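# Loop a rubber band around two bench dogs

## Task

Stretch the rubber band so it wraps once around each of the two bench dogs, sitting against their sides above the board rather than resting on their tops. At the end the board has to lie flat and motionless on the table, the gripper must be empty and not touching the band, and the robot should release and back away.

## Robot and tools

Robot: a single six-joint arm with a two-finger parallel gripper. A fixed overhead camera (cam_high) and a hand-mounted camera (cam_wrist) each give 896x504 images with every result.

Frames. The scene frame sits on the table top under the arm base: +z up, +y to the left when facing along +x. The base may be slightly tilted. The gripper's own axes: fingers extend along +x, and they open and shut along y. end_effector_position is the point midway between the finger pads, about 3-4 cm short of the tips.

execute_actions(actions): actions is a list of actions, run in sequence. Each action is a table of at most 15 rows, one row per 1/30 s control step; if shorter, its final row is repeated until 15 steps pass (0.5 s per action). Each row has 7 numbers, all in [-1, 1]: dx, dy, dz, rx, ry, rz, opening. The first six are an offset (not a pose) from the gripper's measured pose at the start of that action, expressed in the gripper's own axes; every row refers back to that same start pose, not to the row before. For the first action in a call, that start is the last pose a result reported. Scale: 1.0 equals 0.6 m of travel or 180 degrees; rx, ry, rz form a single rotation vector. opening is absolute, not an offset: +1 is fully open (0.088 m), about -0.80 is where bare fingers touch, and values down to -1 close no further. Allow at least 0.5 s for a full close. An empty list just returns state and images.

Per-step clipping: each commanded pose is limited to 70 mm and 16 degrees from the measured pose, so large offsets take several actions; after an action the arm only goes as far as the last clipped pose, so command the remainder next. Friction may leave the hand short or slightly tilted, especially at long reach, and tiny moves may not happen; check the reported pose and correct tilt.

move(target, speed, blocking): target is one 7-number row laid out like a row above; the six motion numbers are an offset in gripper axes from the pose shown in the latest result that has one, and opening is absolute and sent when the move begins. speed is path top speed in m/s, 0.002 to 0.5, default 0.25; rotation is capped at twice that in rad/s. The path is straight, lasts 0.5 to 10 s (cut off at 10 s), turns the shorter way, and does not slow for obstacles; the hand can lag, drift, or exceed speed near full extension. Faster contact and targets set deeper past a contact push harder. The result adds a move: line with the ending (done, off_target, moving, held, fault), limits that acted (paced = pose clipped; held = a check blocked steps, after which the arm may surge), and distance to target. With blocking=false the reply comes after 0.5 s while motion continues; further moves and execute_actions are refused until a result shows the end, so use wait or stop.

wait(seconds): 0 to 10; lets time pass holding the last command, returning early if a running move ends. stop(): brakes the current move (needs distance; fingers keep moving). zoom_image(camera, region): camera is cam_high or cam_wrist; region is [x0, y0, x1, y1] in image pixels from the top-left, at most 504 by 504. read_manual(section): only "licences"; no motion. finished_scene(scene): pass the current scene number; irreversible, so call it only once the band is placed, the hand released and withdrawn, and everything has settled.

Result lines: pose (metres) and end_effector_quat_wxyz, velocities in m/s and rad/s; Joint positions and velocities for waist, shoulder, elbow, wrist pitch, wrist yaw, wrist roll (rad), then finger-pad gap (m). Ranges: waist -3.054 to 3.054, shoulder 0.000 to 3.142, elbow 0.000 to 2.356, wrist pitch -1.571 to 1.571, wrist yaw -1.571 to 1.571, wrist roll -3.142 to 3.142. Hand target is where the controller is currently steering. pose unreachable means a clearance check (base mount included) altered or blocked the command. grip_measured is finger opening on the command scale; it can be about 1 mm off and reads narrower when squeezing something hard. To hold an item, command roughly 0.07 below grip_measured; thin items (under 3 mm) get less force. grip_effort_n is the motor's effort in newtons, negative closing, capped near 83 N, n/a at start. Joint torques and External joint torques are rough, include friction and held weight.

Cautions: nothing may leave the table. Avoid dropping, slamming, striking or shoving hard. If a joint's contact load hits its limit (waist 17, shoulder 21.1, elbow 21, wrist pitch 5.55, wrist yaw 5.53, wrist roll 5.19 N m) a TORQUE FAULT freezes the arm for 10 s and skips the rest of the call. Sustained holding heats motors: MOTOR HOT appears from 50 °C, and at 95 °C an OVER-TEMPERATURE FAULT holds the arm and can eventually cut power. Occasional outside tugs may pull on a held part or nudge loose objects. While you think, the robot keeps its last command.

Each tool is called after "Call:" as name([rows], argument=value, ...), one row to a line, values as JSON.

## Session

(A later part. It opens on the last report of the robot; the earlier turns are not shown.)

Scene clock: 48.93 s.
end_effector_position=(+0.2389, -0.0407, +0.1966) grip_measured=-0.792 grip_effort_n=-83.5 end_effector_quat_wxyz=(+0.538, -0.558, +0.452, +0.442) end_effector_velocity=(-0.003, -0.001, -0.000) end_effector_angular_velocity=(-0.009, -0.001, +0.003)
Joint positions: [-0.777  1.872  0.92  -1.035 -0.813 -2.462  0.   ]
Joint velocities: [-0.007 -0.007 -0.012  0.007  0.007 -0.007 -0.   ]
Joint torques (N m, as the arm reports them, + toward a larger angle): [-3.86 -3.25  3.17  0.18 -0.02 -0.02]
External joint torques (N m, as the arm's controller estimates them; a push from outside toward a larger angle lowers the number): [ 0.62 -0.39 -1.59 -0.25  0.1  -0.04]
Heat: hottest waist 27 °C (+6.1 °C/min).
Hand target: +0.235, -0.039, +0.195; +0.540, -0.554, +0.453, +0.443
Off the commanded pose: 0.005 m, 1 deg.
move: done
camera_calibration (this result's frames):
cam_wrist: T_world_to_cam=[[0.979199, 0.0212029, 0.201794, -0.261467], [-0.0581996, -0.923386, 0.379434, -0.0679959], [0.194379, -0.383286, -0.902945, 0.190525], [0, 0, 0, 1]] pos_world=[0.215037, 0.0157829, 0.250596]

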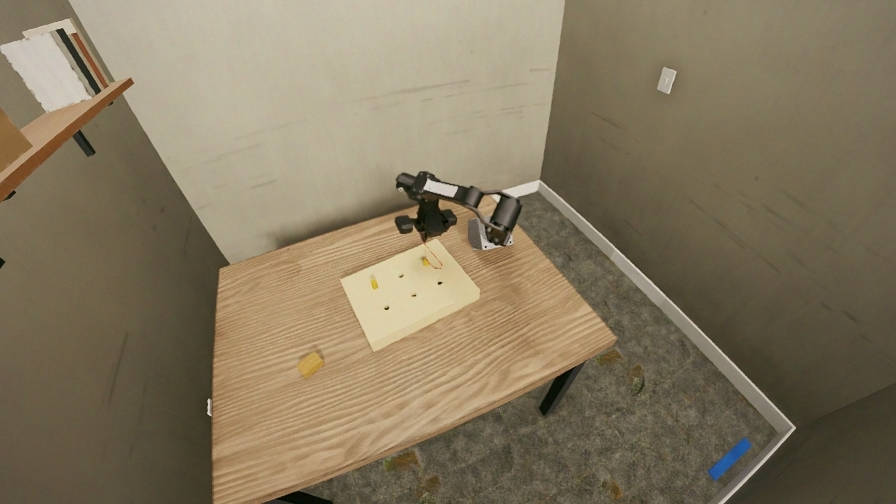

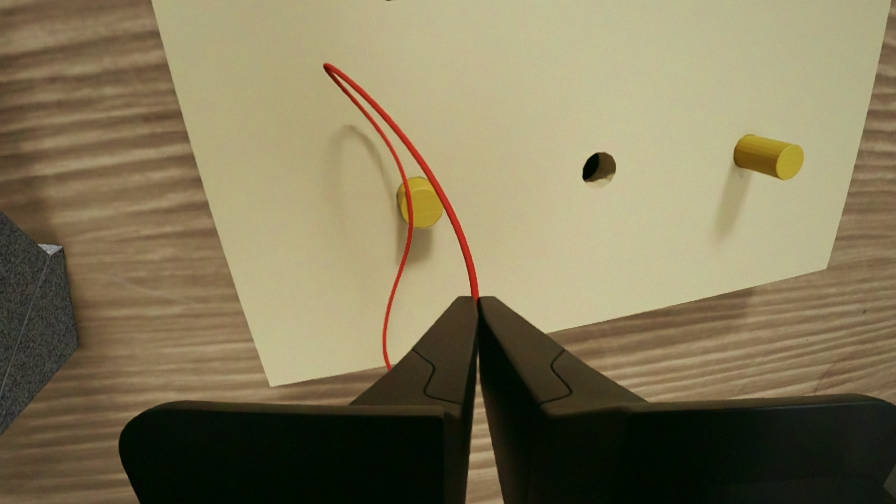

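Call:
move(target=[-0.06,0.085,0,0,0,0,-1], speed=0.05)

Call:
move(target=[0.025,-0.13,0,0,0,0,-1], speed=0.04)

Call:
zoom_image(camera="cam_high", region=[380, 200, 480, 300])

Scene clock: 50.97 s.
end_effector_position=(+0.1858, -0.0428, +0.2241) grip_measured=-0.792 grip_effort_n=-83.5 end_effector_quat_wxyz=(+0.537, -0.562, +0.450, +0.440) end_effector_velocity=(-0.005, +0.004, +0.002) end_effector_angular_velocity=(+0.013, +0.004, +0.008)
Joint positions: [-1.     1.828  0.881 -1.215 -0.707 -2.73   0.   ]
Joint velocities: [-0.017 -0.002  0.002 -0.037  0.007 -0.037 -0.   ]
Joint torques (N m, as the arm reports them, + toward a larger angle): [-3.21 -2.25  3.53  0.16 -0.04 -0.03]
External joint torques (N m, as the arm's controller estimates them; a push from outside toward a larger angle lowers the number): [ 0.2  -0.13 -1.65 -0.22  0.11 -0.04]
Heat: hottest waist 27 °C (+5.9 °C/min).
Hand target: +0.182, -0.040, +0.222; +0.539, -0.558, +0.451, +0.441
Off the commanded pose: 0.005 m, 1 deg.
move: done
camera_calibration (this result's frames):
cam_wrist: T_world_to_cam=[[0.977812, 0.0279757, 0.207607, -0.215753], [-0.0556332, -0.920775, 0.386106, -0.0853911], [0.201961, -0.389089, -0.898789, 0.222249], [0, 0, 0, 1]] pos_world=[0.16133, 0.0138843, 0.277516]

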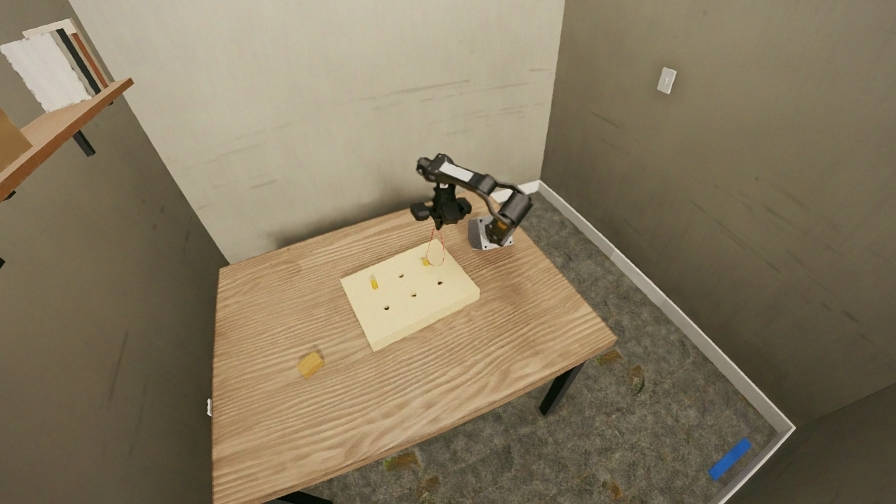

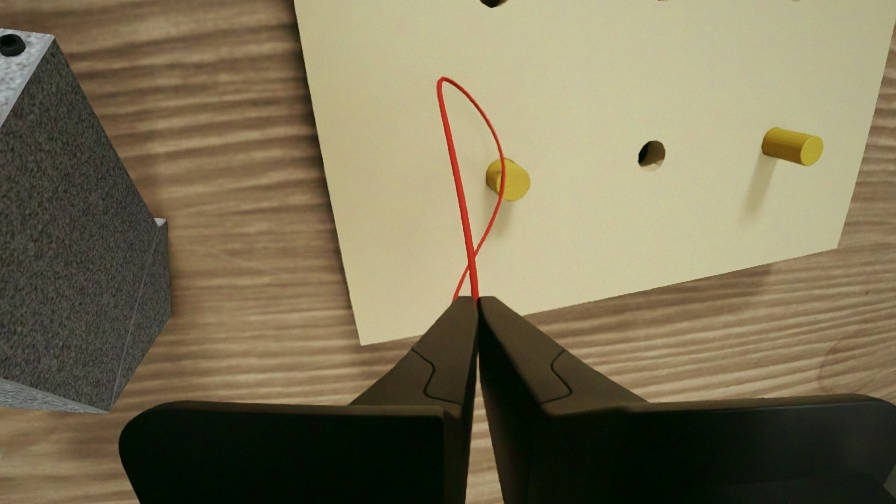

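Scene clock: 53.30 s.
end_effector_position=(+0.2614, -0.0404, +0.2249) grip_measured=-0.792 grip_effort_n=-83.5 end_effector_quat_wxyz=(+0.538, -0.560, +0.452, +0.439) end_effector_velocity=(+0.002, +0.001, +0.001) end_effector_angular_velocity=(+0.008, -0.003, -0.006)
Joint positions: [-0.785  1.908  1.08  -1.156 -0.81  -2.466  0.   ]
Joint velocities: [ 0.002  0.002  0.007 -0.007 -0.007  0.007  0.   ]
Joint torques (N m, as the arm reports them, + toward a larger angle): [-3.74 -2.    5.61  0.66 -0.19  0.13]
External joint torques (N m, as the arm's controller estimates them; a push from outside toward a larger angle lowers the number): [ 1.1   1.13  0.86  0.25 -0.07  0.12]
Heat: hottest waist 27 °C (+5.6 °C/min).
Hand target: +0.265, -0.041, +0.225; +0.536, -0.561, +0.451, +0.440
Off the commanded pose: 0.004 m, 0 deg.
move: done
camera_calibration (this result's frames):
cam_wrist: T_world_to_cam=[[0.978386, 0.0229288, 0.205511, -0.289732], [-0.059273, -0.921035, 0.384943, -0.0779903], [0.198109, -0.388804, -0.899769, 0.20986], [0, 0, 0, 1]] pos_world=[0.237272, 0.0164058, 0.27839]

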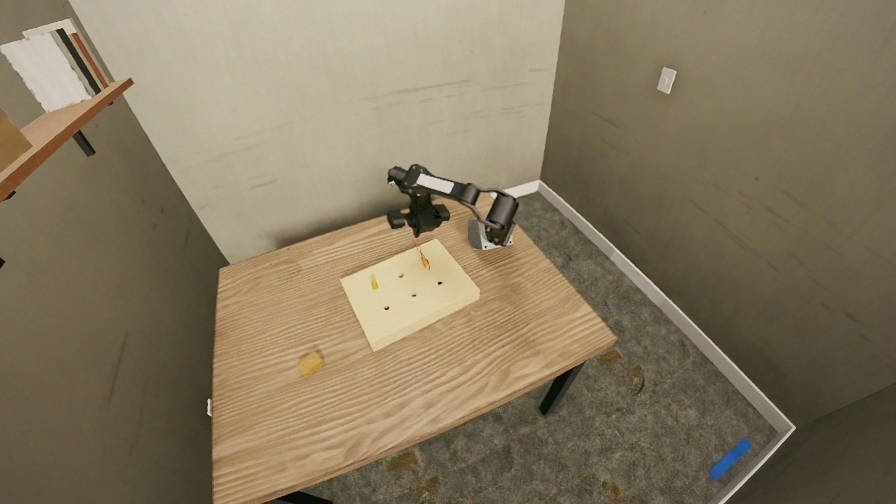

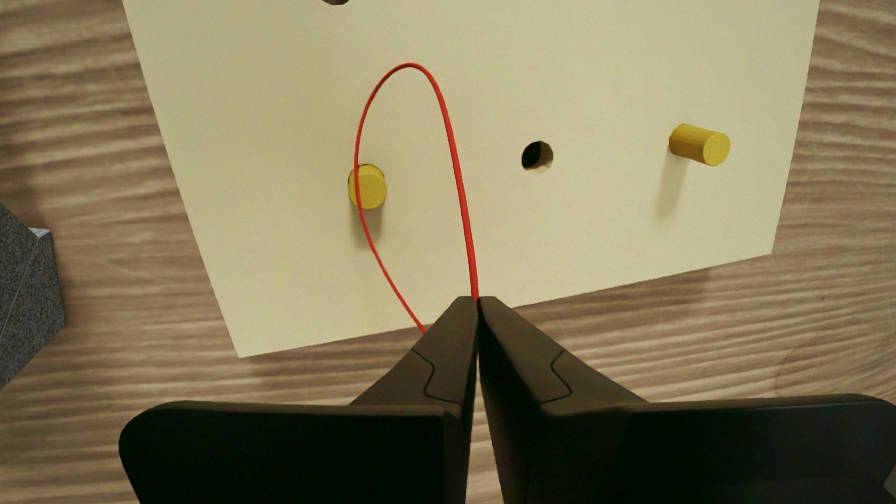

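Region (380, 200, 480, 300) of cam_high's 896x504 image, scaled by 5.040, with more detail than that image has.

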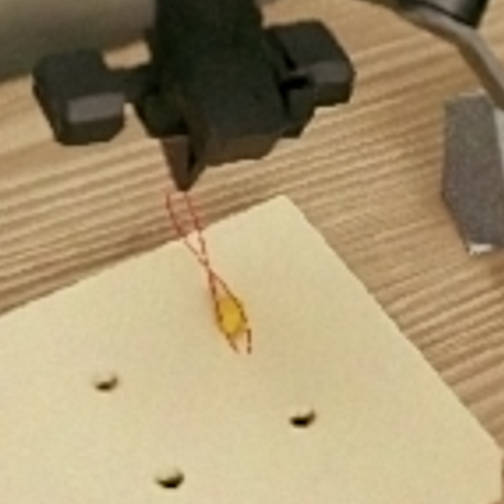

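Call:
move(target=[-0.045,0.13,-0.045,0,0,0,-1], speed=0.06)

Call:
move(target=[0.045,-0.13,0,0,0,0,-1], speed=0.04)

Call:
zoom_image(camera="cam_high", region=[380, 200, 480, 300])

Scene clock: 55.57 s.
end_effector_position=(+0.1847, -0.0691, +0.2415) grip_measured=-0.792 grip_effort_n=-83.5 end_effector_quat_wxyz=(+0.531, -0.571, +0.450, +0.435) end_effector_velocity=(-0.001, -0.002, +0.001) end_effector_angular_velocity=(-0.003, -0.016, +0.001)
Joint positions: [-1.066  1.924  0.976 -1.233 -0.671 -2.796  0.   ]
Joint velocities: [-0.012  0.002 -0.002  0.007 -0.007 -0.007 -0.   ]
Joint torques (N m, as the arm reports them, + toward a larger angle): [-3.22 -1.56  3.65  0.16 -0.05 -0.02]
External joint torques (N m, as the arm's controller estimates them; a push from outside toward a larger angle lowers the number): [ 0.22  1.04 -1.7  -0.26  0.1  -0.03]
Heat: hottest waist 27 °C (+5.4 °C/min).
Hand target: +0.181, -0.068, +0.237; +0.538, -0.561, +0.451, +0.439
Off the commanded pose: 0.007 m, 1 deg.
move: done
camera_calibration (this result's frames):
cam_wrist: T_world_to_cam=[[0.975868, 0.0389197, 0.214865, -0.218146], [-0.0523717, -0.913552, 0.403337, -0.120565], [0.211988, -0.404856, -0.889467, 0.222713], [0, 0, 0, 1]] pos_world=[0.159355, -0.0114855, 0.293596]

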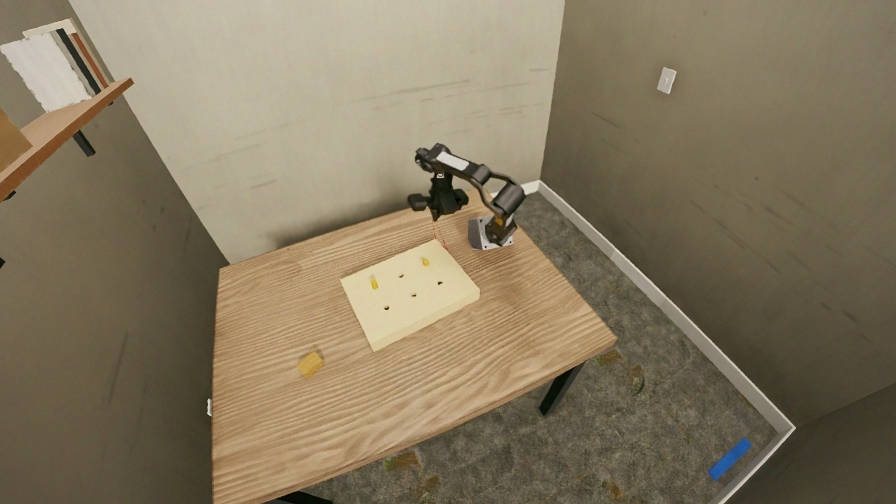

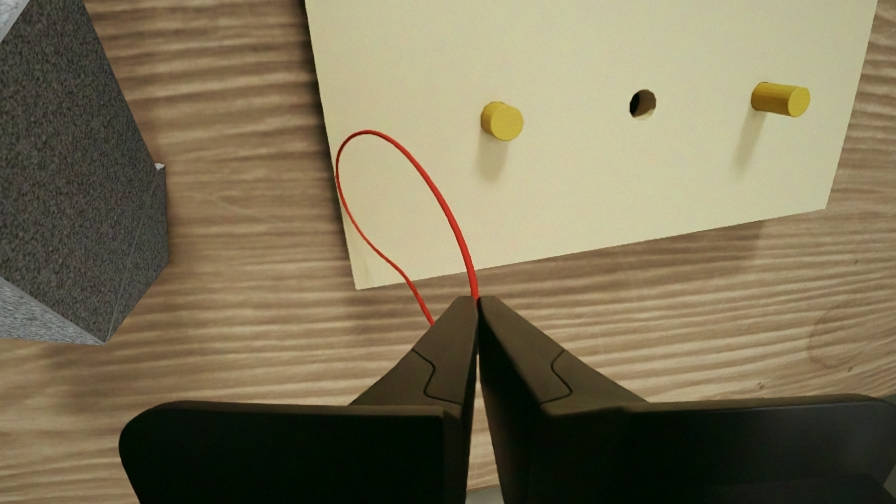

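Scene clock: 57.97 s.
end_effector_position=(+0.2626, -0.0664, +0.2314) grip_measured=-0.792 grip_effort_n=-83.5 end_effector_quat_wxyz=(+0.532, -0.569, +0.452, +0.435) end_effector_velocity=(+0.004, +0.001, +0.000) end_effector_angular_velocity=(+0.013, -0.020, -0.012)
Joint positions: [-0.828  1.99   1.133 -1.141 -0.788 -2.515  0.   ]
Joint velocities: [ 0.002  0.002  0.002  0.007 -0.022  0.022 -0.   ]
Joint torques (N m, as the arm reports them, + toward a larger angle): [-3.82 -2.15  6.    0.7  -0.23  0.11]
External joint torques (N m, as the arm's controller estimates them; a push from outside toward a larger angle lowers the number): [ 1.16  1.4   1.09  0.25 -0.1   0.09]
Heat: hottest waist 27 °C (+5.2 °C/min).
Hand target: +0.266, -0.068, +0.231; +0.531, -0.570, +0.451, +0.435
Off the commanded pose: 0.004 m, 0 deg.
move: done
camera_calibration (this result's frames):
cam_wrist: T_world_to_cam=[[0.976524, 0.0340357, 0.212703, -0.292153], [-0.0557625, -0.913837, 0.402234, -0.108802], [0.208066, -0.404652, -0.890486, 0.199535], [0, 0, 0, 1]] pos_world=[0.23771, -0.00874086, 0.283589]

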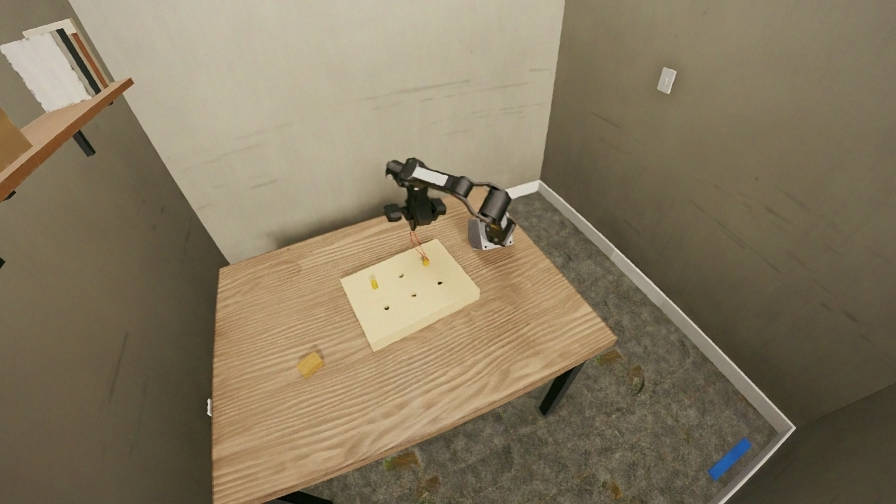

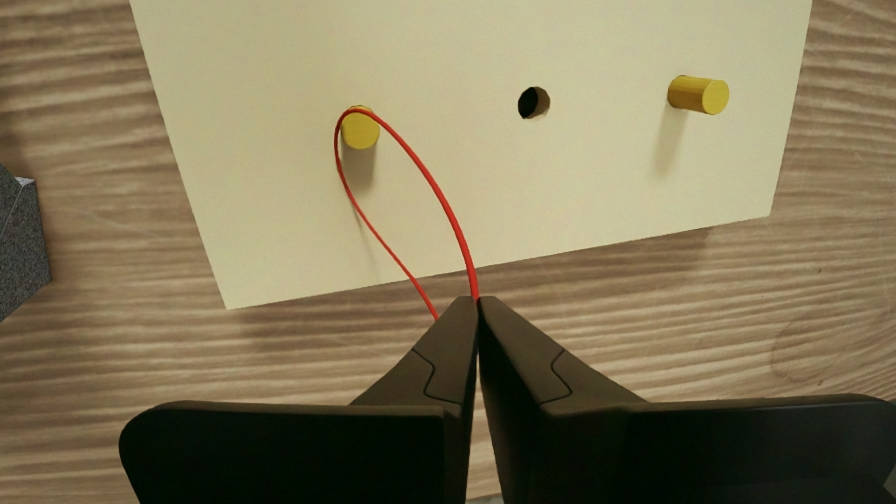

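Region (380, 200, 480, 300) of cam_high's 896x504 image, scaled by 5.040, with more detail than that image has.

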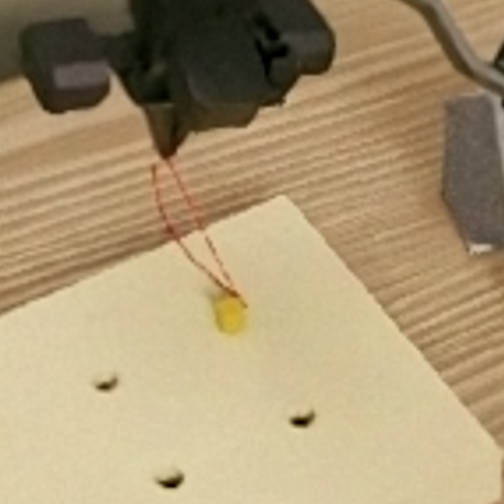

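Call:
move(target=[-0.012,0.07,0.02,0,0,0,-1], speed=0.05)

Call:
move(target=[0.04,0.008,0,0,0,0,-1], speed=0.04)

Call:
zoom_image(camera="cam_high", region=[380, 200, 480, 300])

Scene clock: 59.80 s.
end_effector_position=(+0.2238, -0.0576, +0.2311) grip_measured=-0.792 grip_effort_n=-83.5 end_effector_quat_wxyz=(+0.531, -0.573, +0.450, +0.433) end_effector_velocity=(-0.004, +0.005, -0.001) end_effector_angular_velocity=(+0.022, -0.002, -0.011)
Joint positions: [-0.916  1.902  1.002 -1.164 -0.751 -2.624  0.   ]
Joint velocities: [-0.007 -0.007 -0.012 -0.022 -0.007 -0.007  0.   ]
Joint torques (N m, as the arm reports them, + toward a larger angle): [-3.82 -3.08  3.39  0.21 -0.01 -0.12]
External joint torques (N m, as the arm's controller estimates them; a push from outside toward a larger angle lowers the number): [ 0.35 -0.34 -1.64 -0.23  0.12 -0.13]
Heat: hottest waist 27 °C (+5.0 °C/min).
Hand target: +0.220, -0.055, +0.229; +0.532, -0.569, +0.452, +0.435
Off the commanded pose: 0.005 m, 1 deg.
move: done
camera_calibration (this result's frames):
cam_wrist: T_world_to_cam=[[0.975165, 0.0403077, 0.217781, -0.254958], [-0.0533304, -0.911634, 0.407527, -0.104461], [0.214963, -0.409021, -0.886844, 0.208292], [0, 0, 0, 1]] pos_world=[0.19828, 0.000242226, 0.282819]

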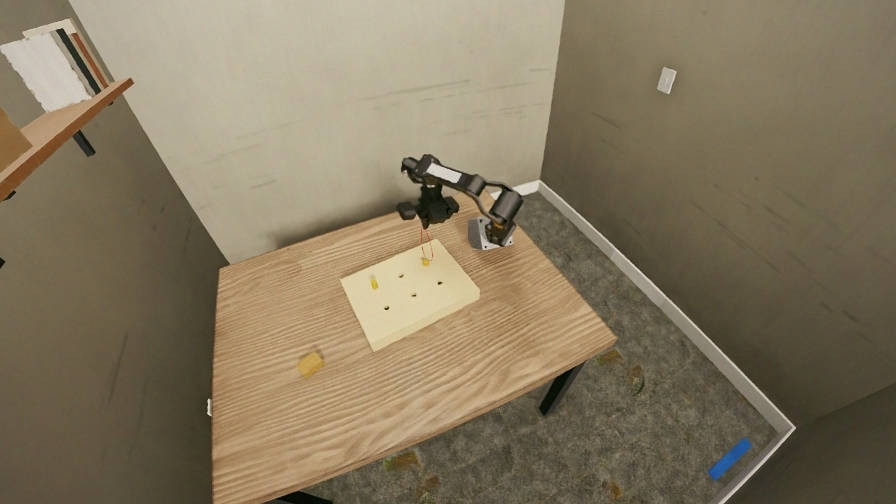

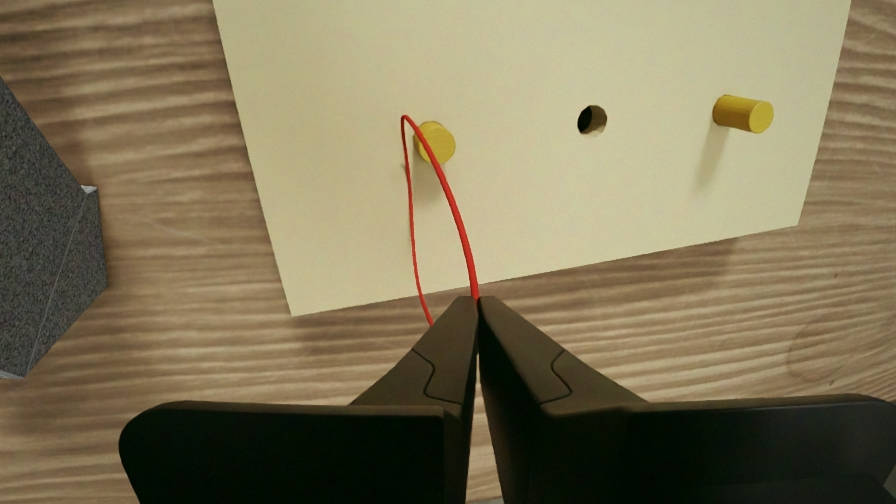

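Scene clock: 60.77 s.
end_effector_position=(+0.2261, -0.0612, +0.2107) grip_measured=-0.792 grip_effort_n=-83.5 end_effector_quat_wxyz=(-0.528, +0.577, -0.450, -0.431) end_effector_velocity=(-0.000, +0.002, -0.002) end_effector_angular_velocity=(+0.004, -0.006, -0.003)
Joint positions: [-0.872  1.902  0.933 -1.045 -0.77  -2.566  0.   ]
Joint velocities: [ 0.002 -0.007 -0.012  0.007 -0.007  0.007 -0.   ]
Joint torques (N m, as the arm reports them, + toward a larger angle): [-3.31 -2.73  3.43  0.68 -0.22  0.15]
External joint torques (N m, as the arm's controller estimates them; a push from outside toward a larger angle lowers the number): [ 0.94  0.18 -1.57  0.21 -0.09  0.14]
Heat: hottest waist 27 °C (+5.0 °C/min).
Hand target: +0.224, -0.059, +0.207; -0.531, +0.572, -0.451, -0.433
Off the commanded pose: 0.005 m, 1 deg.
move: done
camera_calibration (this result's frames):
cam_wrist: T_world_to_cam=[[0.974055, 0.0457406, 0.22164, -0.252893], [-0.0517587, -0.908379, 0.414933, -0.101028], [0.220312, -0.415639, -0.882444, 0.185705], [0, 0, 0, 1]] pos_world=[0.200189, -0.00301824, 0.261845]

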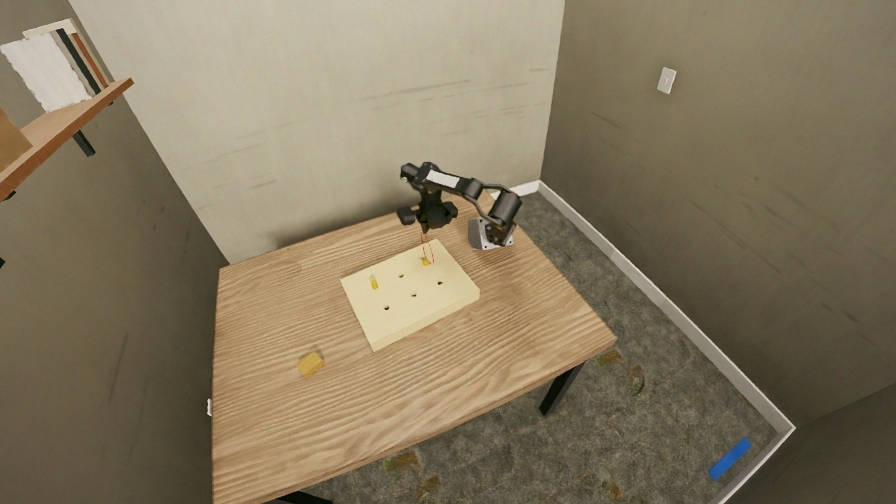

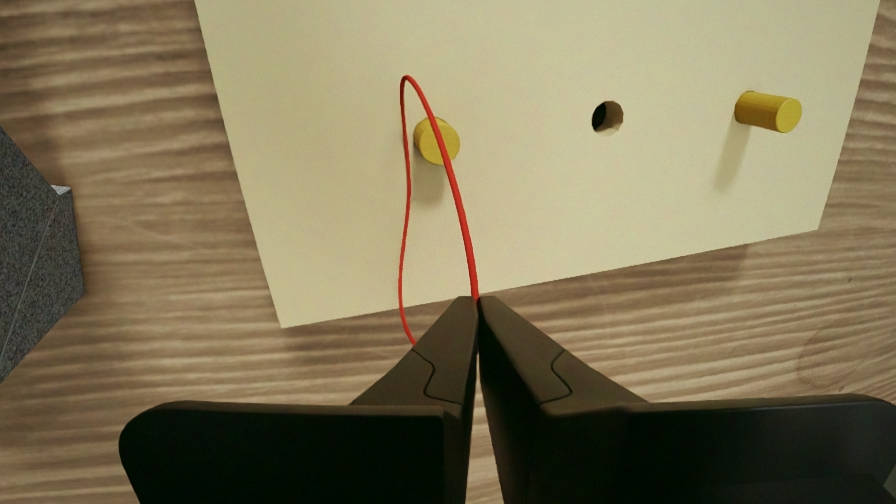

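Region (380, 200, 480, 300) of cam_high's 896x504 image, scaled by 5.040, with more detail than that image has.

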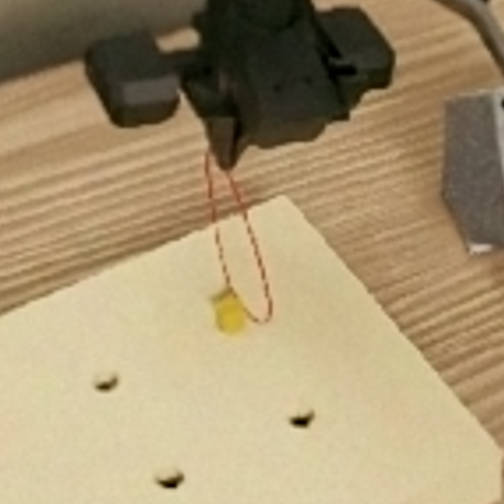

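Call:
move(target=[0.022,-0.097,0,0,0,0,-1], speed=0.03)

Call:
zoom_image(camera="cam_high", region=[380, 200, 480, 300])

Scene clock: 63.33 s.
end_effector_position=(+0.2821, -0.0585, +0.2107) grip_measured=-0.792 grip_effort_n=-83.5 end_effector_quat_wxyz=(-0.529, +0.576, -0.452, -0.430) end_effector_velocity=(-0.001, -0.002, -0.001) end_effector_angular_velocity=(-0.005, +0.005, -0.005)
Joint positions: [-0.732  1.966  1.091 -1.008 -0.82  -2.377  0.   ]
Joint velocities: [ 0.002  0.002 -0.002  0.007  0.007  0.007 -0.   ]
Joint torques (N m, as the arm reports them, + toward a larger angle): [-4.14 -2.42  5.85  0.73 -0.2   0.11]
External joint torques (N m, as the arm's controller estimates them; a push from outside toward a larger angle lowers the number): [ 1.12  1.19  1.14  0.24 -0.09  0.09]
Heat: hottest waist 27 °C (+4.0 °C/min).
Hand target: +0.285, -0.060, +0.210; -0.528, +0.576, -0.451, -0.431
Off the commanded pose: 0.004 m, 0 deg.
move: done
camera_calibration (this result's frames):
cam_wrist: T_world_to_cam=[[0.974555, 0.0417086, 0.220234, -0.307657], [-0.0549712, -0.908057, 0.415224, -0.0948679], [0.217303, -0.416765, -0.882659, 0.175308], [0, 0, 0, 1]] pos_world=[0.256519, -0.000251377, 0.261885]

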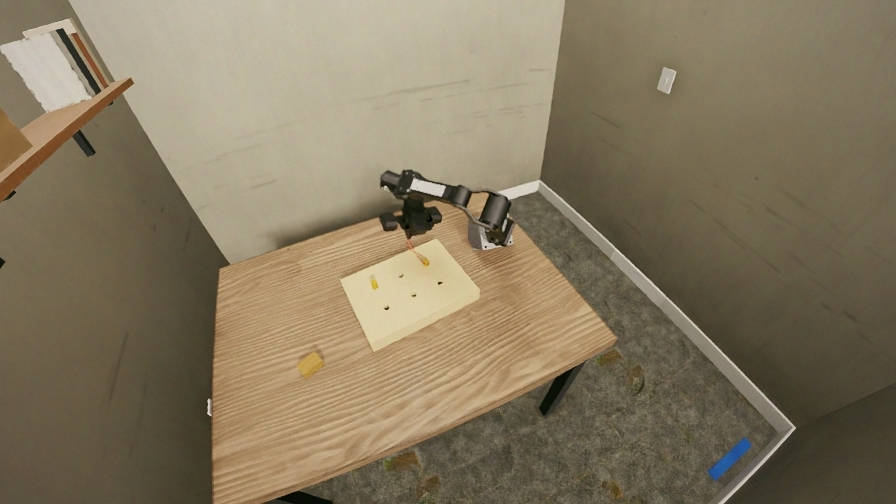

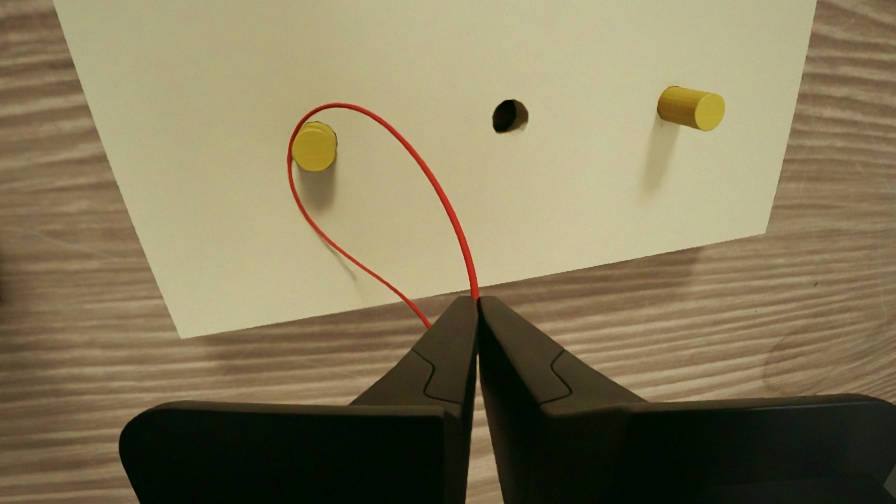

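Region (380, 200, 480, 300) of cam_high's 896x504 image, scaled by 5.040, with more detail than that image has.

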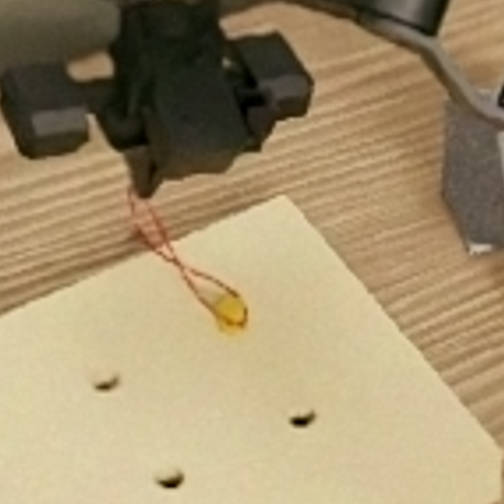

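Call:
move(target=[0.152,0,0.03,0,0,0,-1], speed=0.04)

Call:
zoom_image(camera="cam_high", region=[370, 210, 480, 310])

Scene clock: 66.30 s.
end_effector_position=(+0.3050, -0.0469, +0.1262) grip_measured=-0.792 grip_effort_n=-83.5 end_effector_quat_wxyz=(-0.525, +0.583, -0.448, -0.428) end_effector_velocity=(-0.002, +0.003, -0.002) end_effector_angular_velocity=(+0.008, +0.001, +0.001)
Joint positions: [-0.475  1.964  0.877 -0.49  -0.86  -1.993  0.   ]
Joint velocities: [ 0.007 -0.007 -0.012  0.007 -0.007  0.007 -0.   ]
Joint torques (N m, as the arm reports them, + toward a larger angle): [-4.3  -2.81  2.32  0.8  -0.13  0.08]
External joint torques (N m, as the arm's controller estimates them; a push from outside toward a larger angle lowers the number): [ 1.37  1.32 -1.61  0.27 -0.07  0.06]
Heat: hottest waist 27 °C (+4.0 °C/min).
Hand target: +0.301, -0.047, +0.121; -0.528, +0.575, -0.453, -0.431
Off the commanded pose: 0.006 m, 1 deg.
move: done
camera_calibration (this result's frames):
cam_wrist: T_world_to_cam=[[0.97209, 0.0549553, 0.228079, -0.311437], [-0.0484494, -0.904197, 0.424359, -0.0509441], [0.22955, -0.423566, -0.876298, 0.0956796], [0, 0, 0, 1]] pos_world=[0.278313, 0.0115782, 0.176495]

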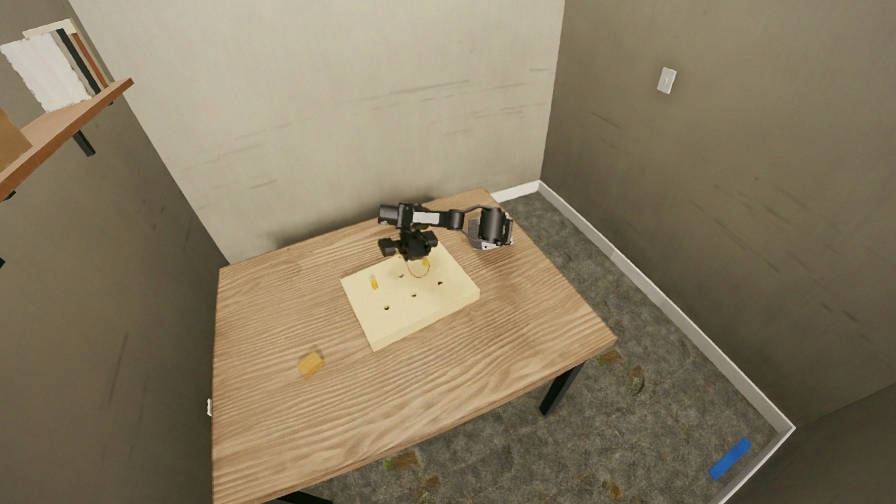

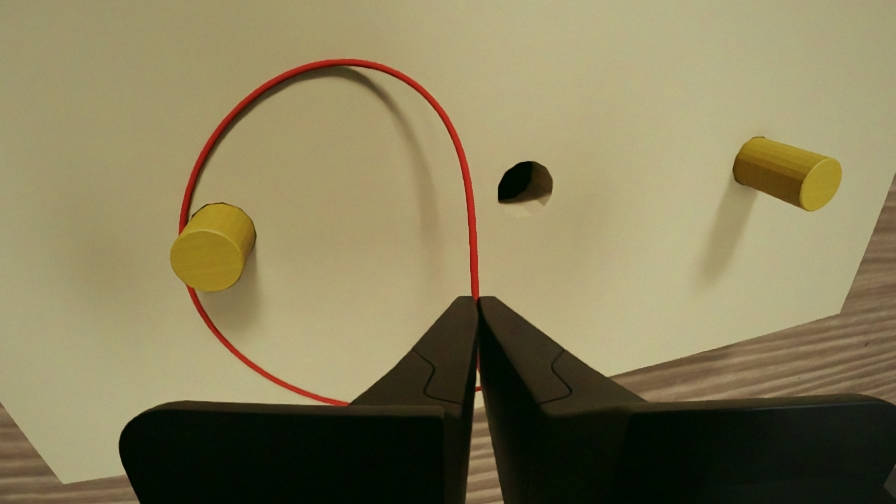

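Region (370, 210, 480, 310) of cam_high's 896x504 image, scaled by 4.582, with more detail than that image has; it fills the top 458 rows of this view, and the rest is white.

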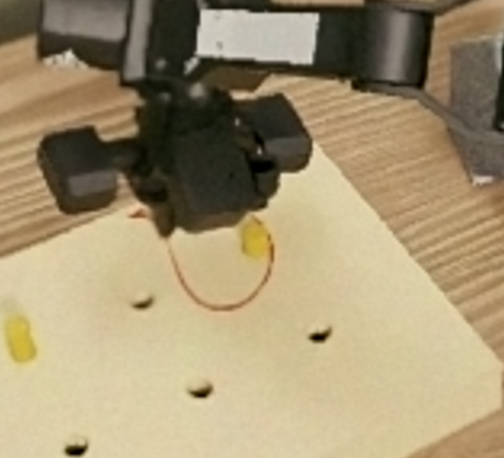

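Call:
move(target=[0.035,-0.127,0.03,0,-0.023,0.04,-1], speed=0.05)

Scene clock: 68.80 s.
end_effector_position=(+0.3819, -0.0267, +0.1244) grip_measured=-0.792 grip_effort_n=-83.5 end_effector_quat_wxyz=(+0.514, -0.540, +0.466, +0.477) end_effector_velocity=(-0.000, -0.000, -0.000) end_effector_angular_velocity=(+0.017, +0.014, -0.032)
Joint positions: [-0.355  2.168  1.33  -0.805 -0.877 -1.964  0.   ]
Joint velocities: [-0.002  0.017  0.022 -0.037 -0.007  0.007 -0.   ]
Joint torques (N m, as the arm reports them, + toward a larger angle): [-6.03 -3.83  4.49  0.1  -0.15 -0.11]
External joint torques (N m, as the arm's controller estimates them; a push from outside toward a larger angle lowers the number): [ 1.48  1.76  0.71 -0.22 -0.08 -0.11]
Heat: hottest waist 27 °C (+4.0 °C/min).
Hand target: +0.383, -0.027, +0.121; +0.513, -0.537, +0.466, +0.481
Off the commanded pose: 0.003 m, 1 deg.
move: done
camera_calibration (this result's frames):
cam_wrist: T_world_to_cam=[[0.992565, 0.0471108, 0.11223, -0.38046], [0.00201191, -0.928282, 0.371871, -0.0415768], [0.1217, -0.36888, -0.921475, 0.133301], [0, 0, 0, 1]] pos_world=[0.361492, 0.0285011, 0.180994]

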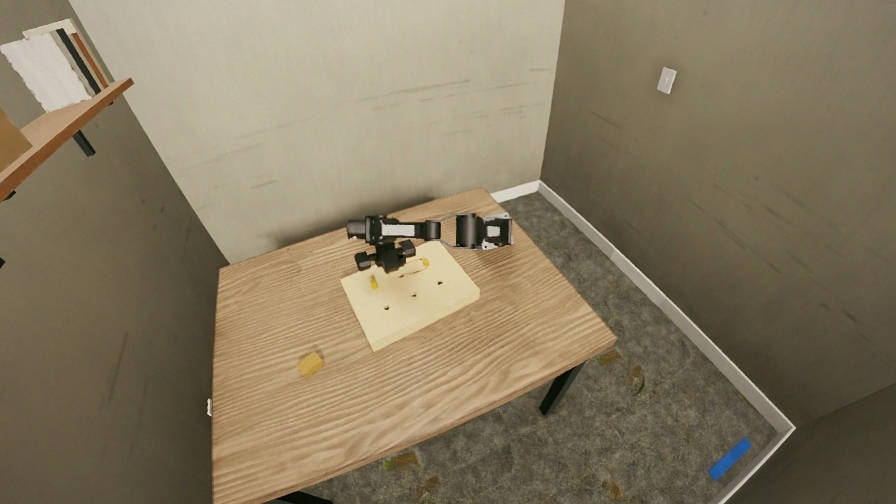

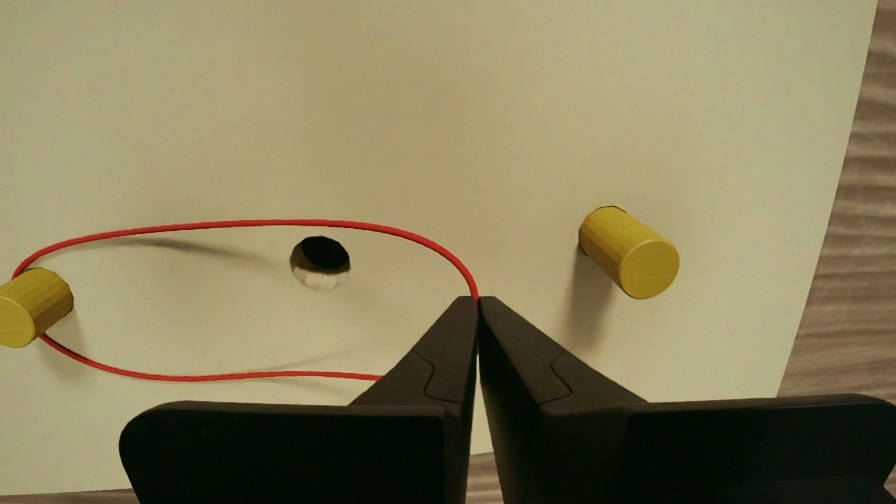

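Call:
move(target=[-0.026,-0.033,0.003,0,0,0,-1], speed=0.04)

Call:
move(target=[0.012,-0.115,0,0,0,0,-1], speed=0.04)

Call:
zoom_image(camera="cam_high", region=[330, 220, 460, 320])

Scene clock: 70.37 s.
end_effector_position=(+0.3986, -0.0213, +0.1430) grip_measured=-0.792 grip_effort_n=-83.5 end_effector_quat_wxyz=(+0.514, -0.542, +0.464, +0.476) end_effector_velocity=(+0.001, -0.002, +0.001) end_effector_angular_velocity=(-0.009, +0.003, +0.018)
Joint positions: [-0.369  2.188  1.448 -0.914 -0.877 -1.983  0.   ]
Joint velocities: [-0.002  0.007  0.012 -0.007  0.007 -0.022 -0.   ]
Joint torques (N m, as the arm reports them, + toward a larger angle): [-6.67 -3.71  4.88  0.08 -0.02 -0.06]
External joint torques (N m, as the arm's controller estimates them; a push from outside toward a larger angle lowers the number): [ 1.09  2.11  0.91 -0.27  0.05 -0.07]
Heat: hottest waist 28 °C (+5.1 °C/min).
Hand target: +0.400, -0.024, +0.142; +0.514, -0.540, +0.466, +0.476
Off the commanded pose: 0.003 m, 0 deg.
move: done
camera_calibration (this result's frames):
cam_wrist: T_world_to_cam=[[0.991968, 0.0491689, 0.116543, -0.399738], [0.00223211, -0.928018, 0.372529, -0.0436475], [0.12647, -0.369276, -0.920674, 0.148389], [0, 0, 0, 1]] pos_world=[0.377858, 0.0339455, 0.199464]

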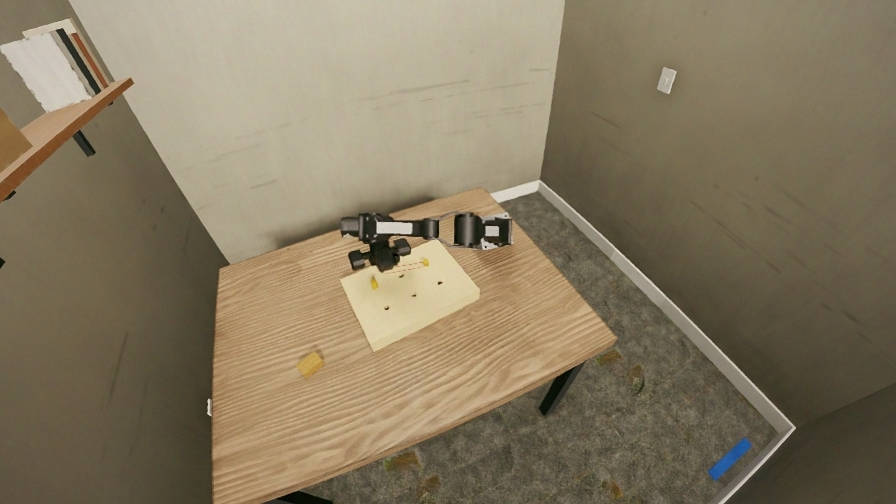

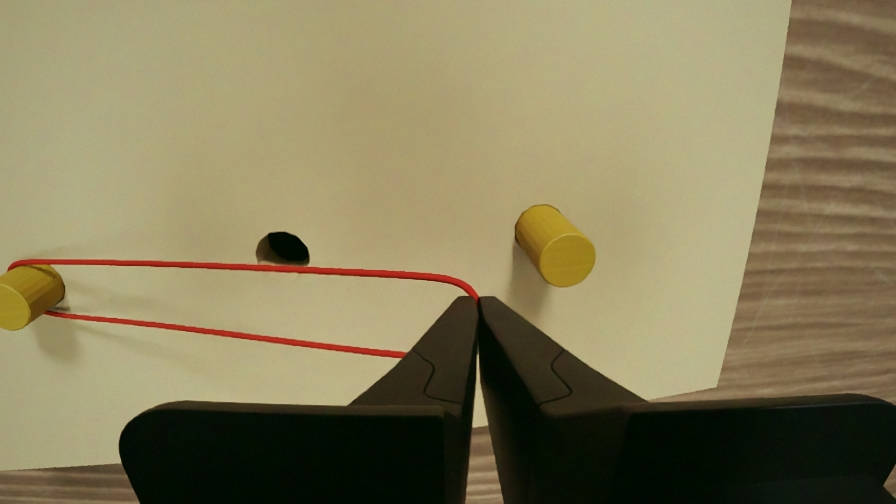

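Scene clock: 72.47 s.
end_effector_position=(+0.4635, -0.0189, +0.1452) grip_measured=-0.792 grip_effort_n=-83.5 end_effector_quat_wxyz=(+0.516, -0.540, +0.467, +0.474) end_effector_velocity=(+0.002, -0.001, +0.004) end_effector_angular_velocity=(+0.007, -0.003, -0.002)
Joint positions: [-0.323  2.381  1.836 -1.056 -0.877 -1.904  0.   ]
Joint velocities: [-0.007  0.012  0.027 -0.022 -0.007 -0.007  0.   ]
Joint torques (N m, as the arm reports them, + toward a larger angle): [-7.44 -4.97  5.77  0.58 -0.13  0.12]
External joint torques (N m, as the arm's controller estimates them; a push from outside toward a larger angle lowers the number): [ 1.65  1.98  1.78  0.24 -0.07  0.11]
Heat: hottest waist 28 °C (+5.0 °C/min).
Hand target: +0.468, -0.018, +0.144; +0.514, -0.542, +0.464, +0.476
Off the commanded pose: 0.005 m, 1 deg.
move: done
camera_calibration (this result's frames):
cam_wrist: T_world_to_cam=[[0.992645, 0.0406505, 0.114031, -0.464607], [-0.00490076, -0.927672, 0.373365, -0.0391676], [0.120961, -0.371178, -0.92065, 0.145609], [0, 0, 0, 1]] pos_world=[0.443385, 0.0365988, 0.201659]

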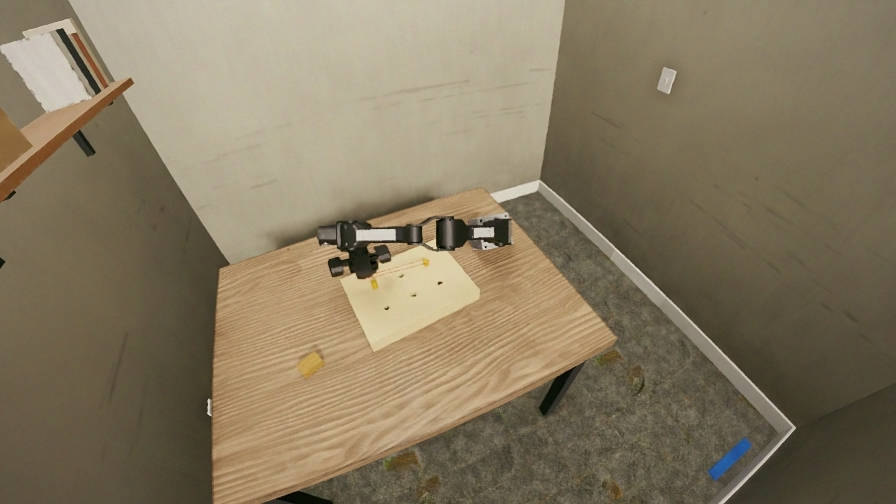

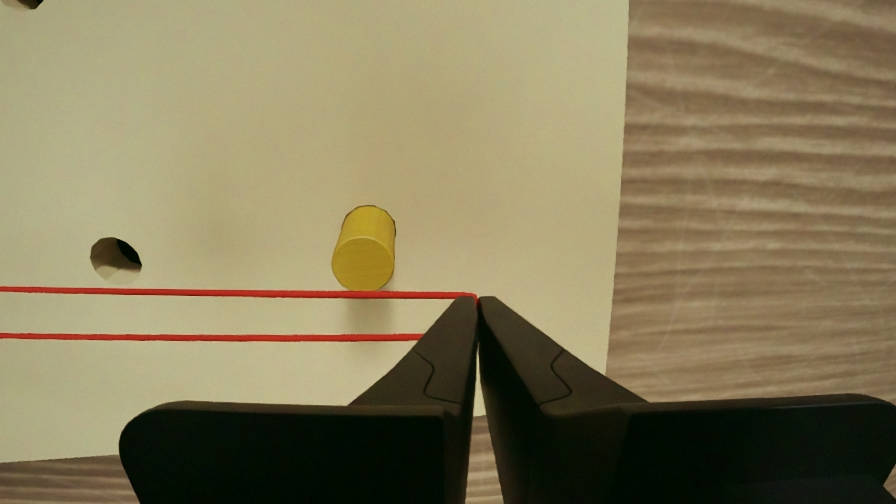

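Region (330, 220, 460, 320) of cam_high's 896x504 image, scaled by 3.877, with more detail than that image has; it fills the top 388 rows of this view, and the rest is white.

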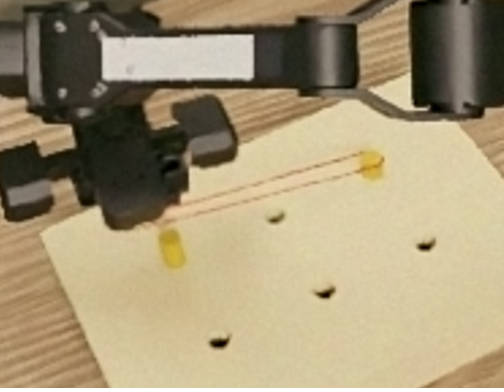

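Call:
move(target=[0.042,-0.01,0.0,0,0,0,-1], speed=0.04)

Scene clock: 74.93 s.
end_effector_position=(+0.4730, -0.0168, +0.1265) grip_measured=-0.792 grip_effort_n=-83.5 end_effector_quat_wxyz=(+0.515, -0.543, +0.466, +0.472) end_effector_velocity=(+0.003, +0.001, -0.000) end_effector_angular_velocity=(+0.005, -0.014, -0.003)
Joint positions: [-0.283  2.399  1.831 -0.975 -0.875 -1.839  0.   ]
Joint velocities: [ 0.002 -0.002 -0.002  0.022 -0.007  0.022 -0.   ]
Joint torques (N m, as the arm reports them, + toward a larger angle): [-7.6  -5.36  3.14  1.1  -0.12  0.06]
External joint torques (N m, as the arm's controller estimates them; a push from outside toward a larger angle lowers the number): [ 1.57  1.8  -0.82  0.75 -0.06  0.05]
Heat: hottest waist 29 °C (+6.0 °C/min).
Hand target: +0.472, -0.019, +0.121; +0.515, -0.539, +0.468, +0.474
Off the commanded pose: 0.006 m, 0 deg.
move: done
camera_calibration (this result's frames):
cam_wrist: T_world_to_cam=[[0.991811, 0.0450726, 0.119497, -0.472187], [-0.00340261, -0.925997, 0.377516, -0.0314859], [0.127669, -0.374831, -0.918261, 0.124527], [0, 0, 0, 1]] pos_world=[0.452314, 0.0388034, 0.182659]

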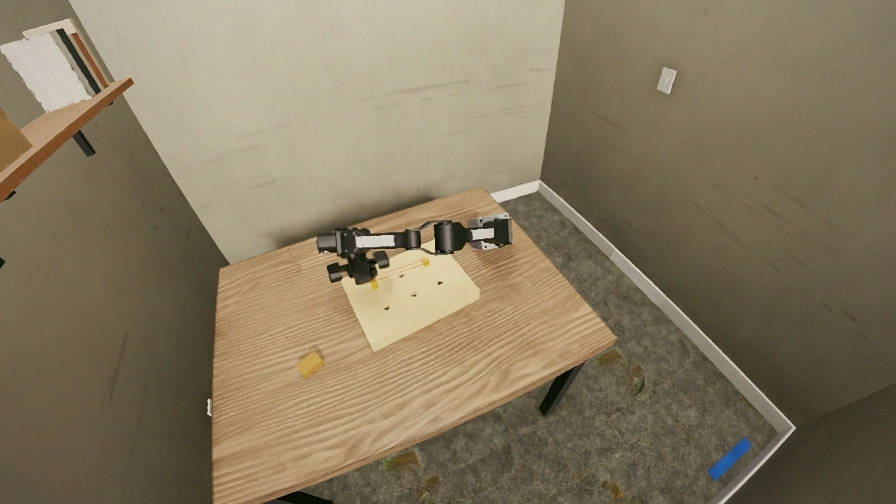

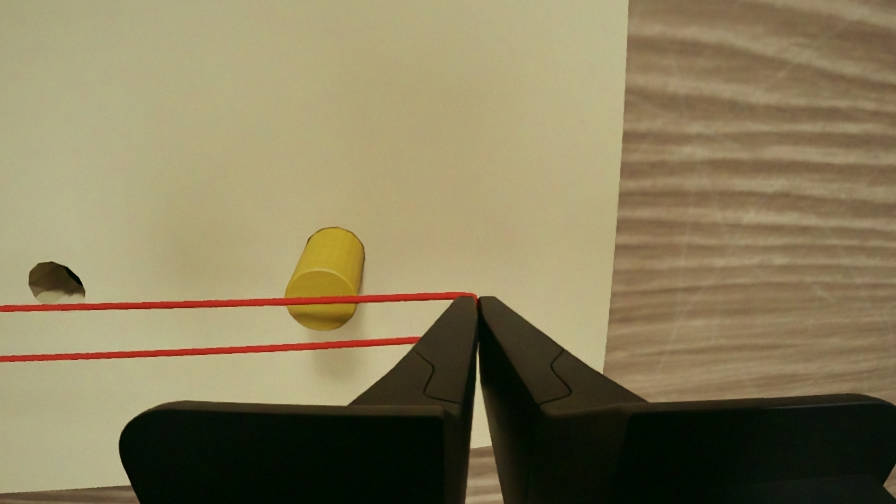

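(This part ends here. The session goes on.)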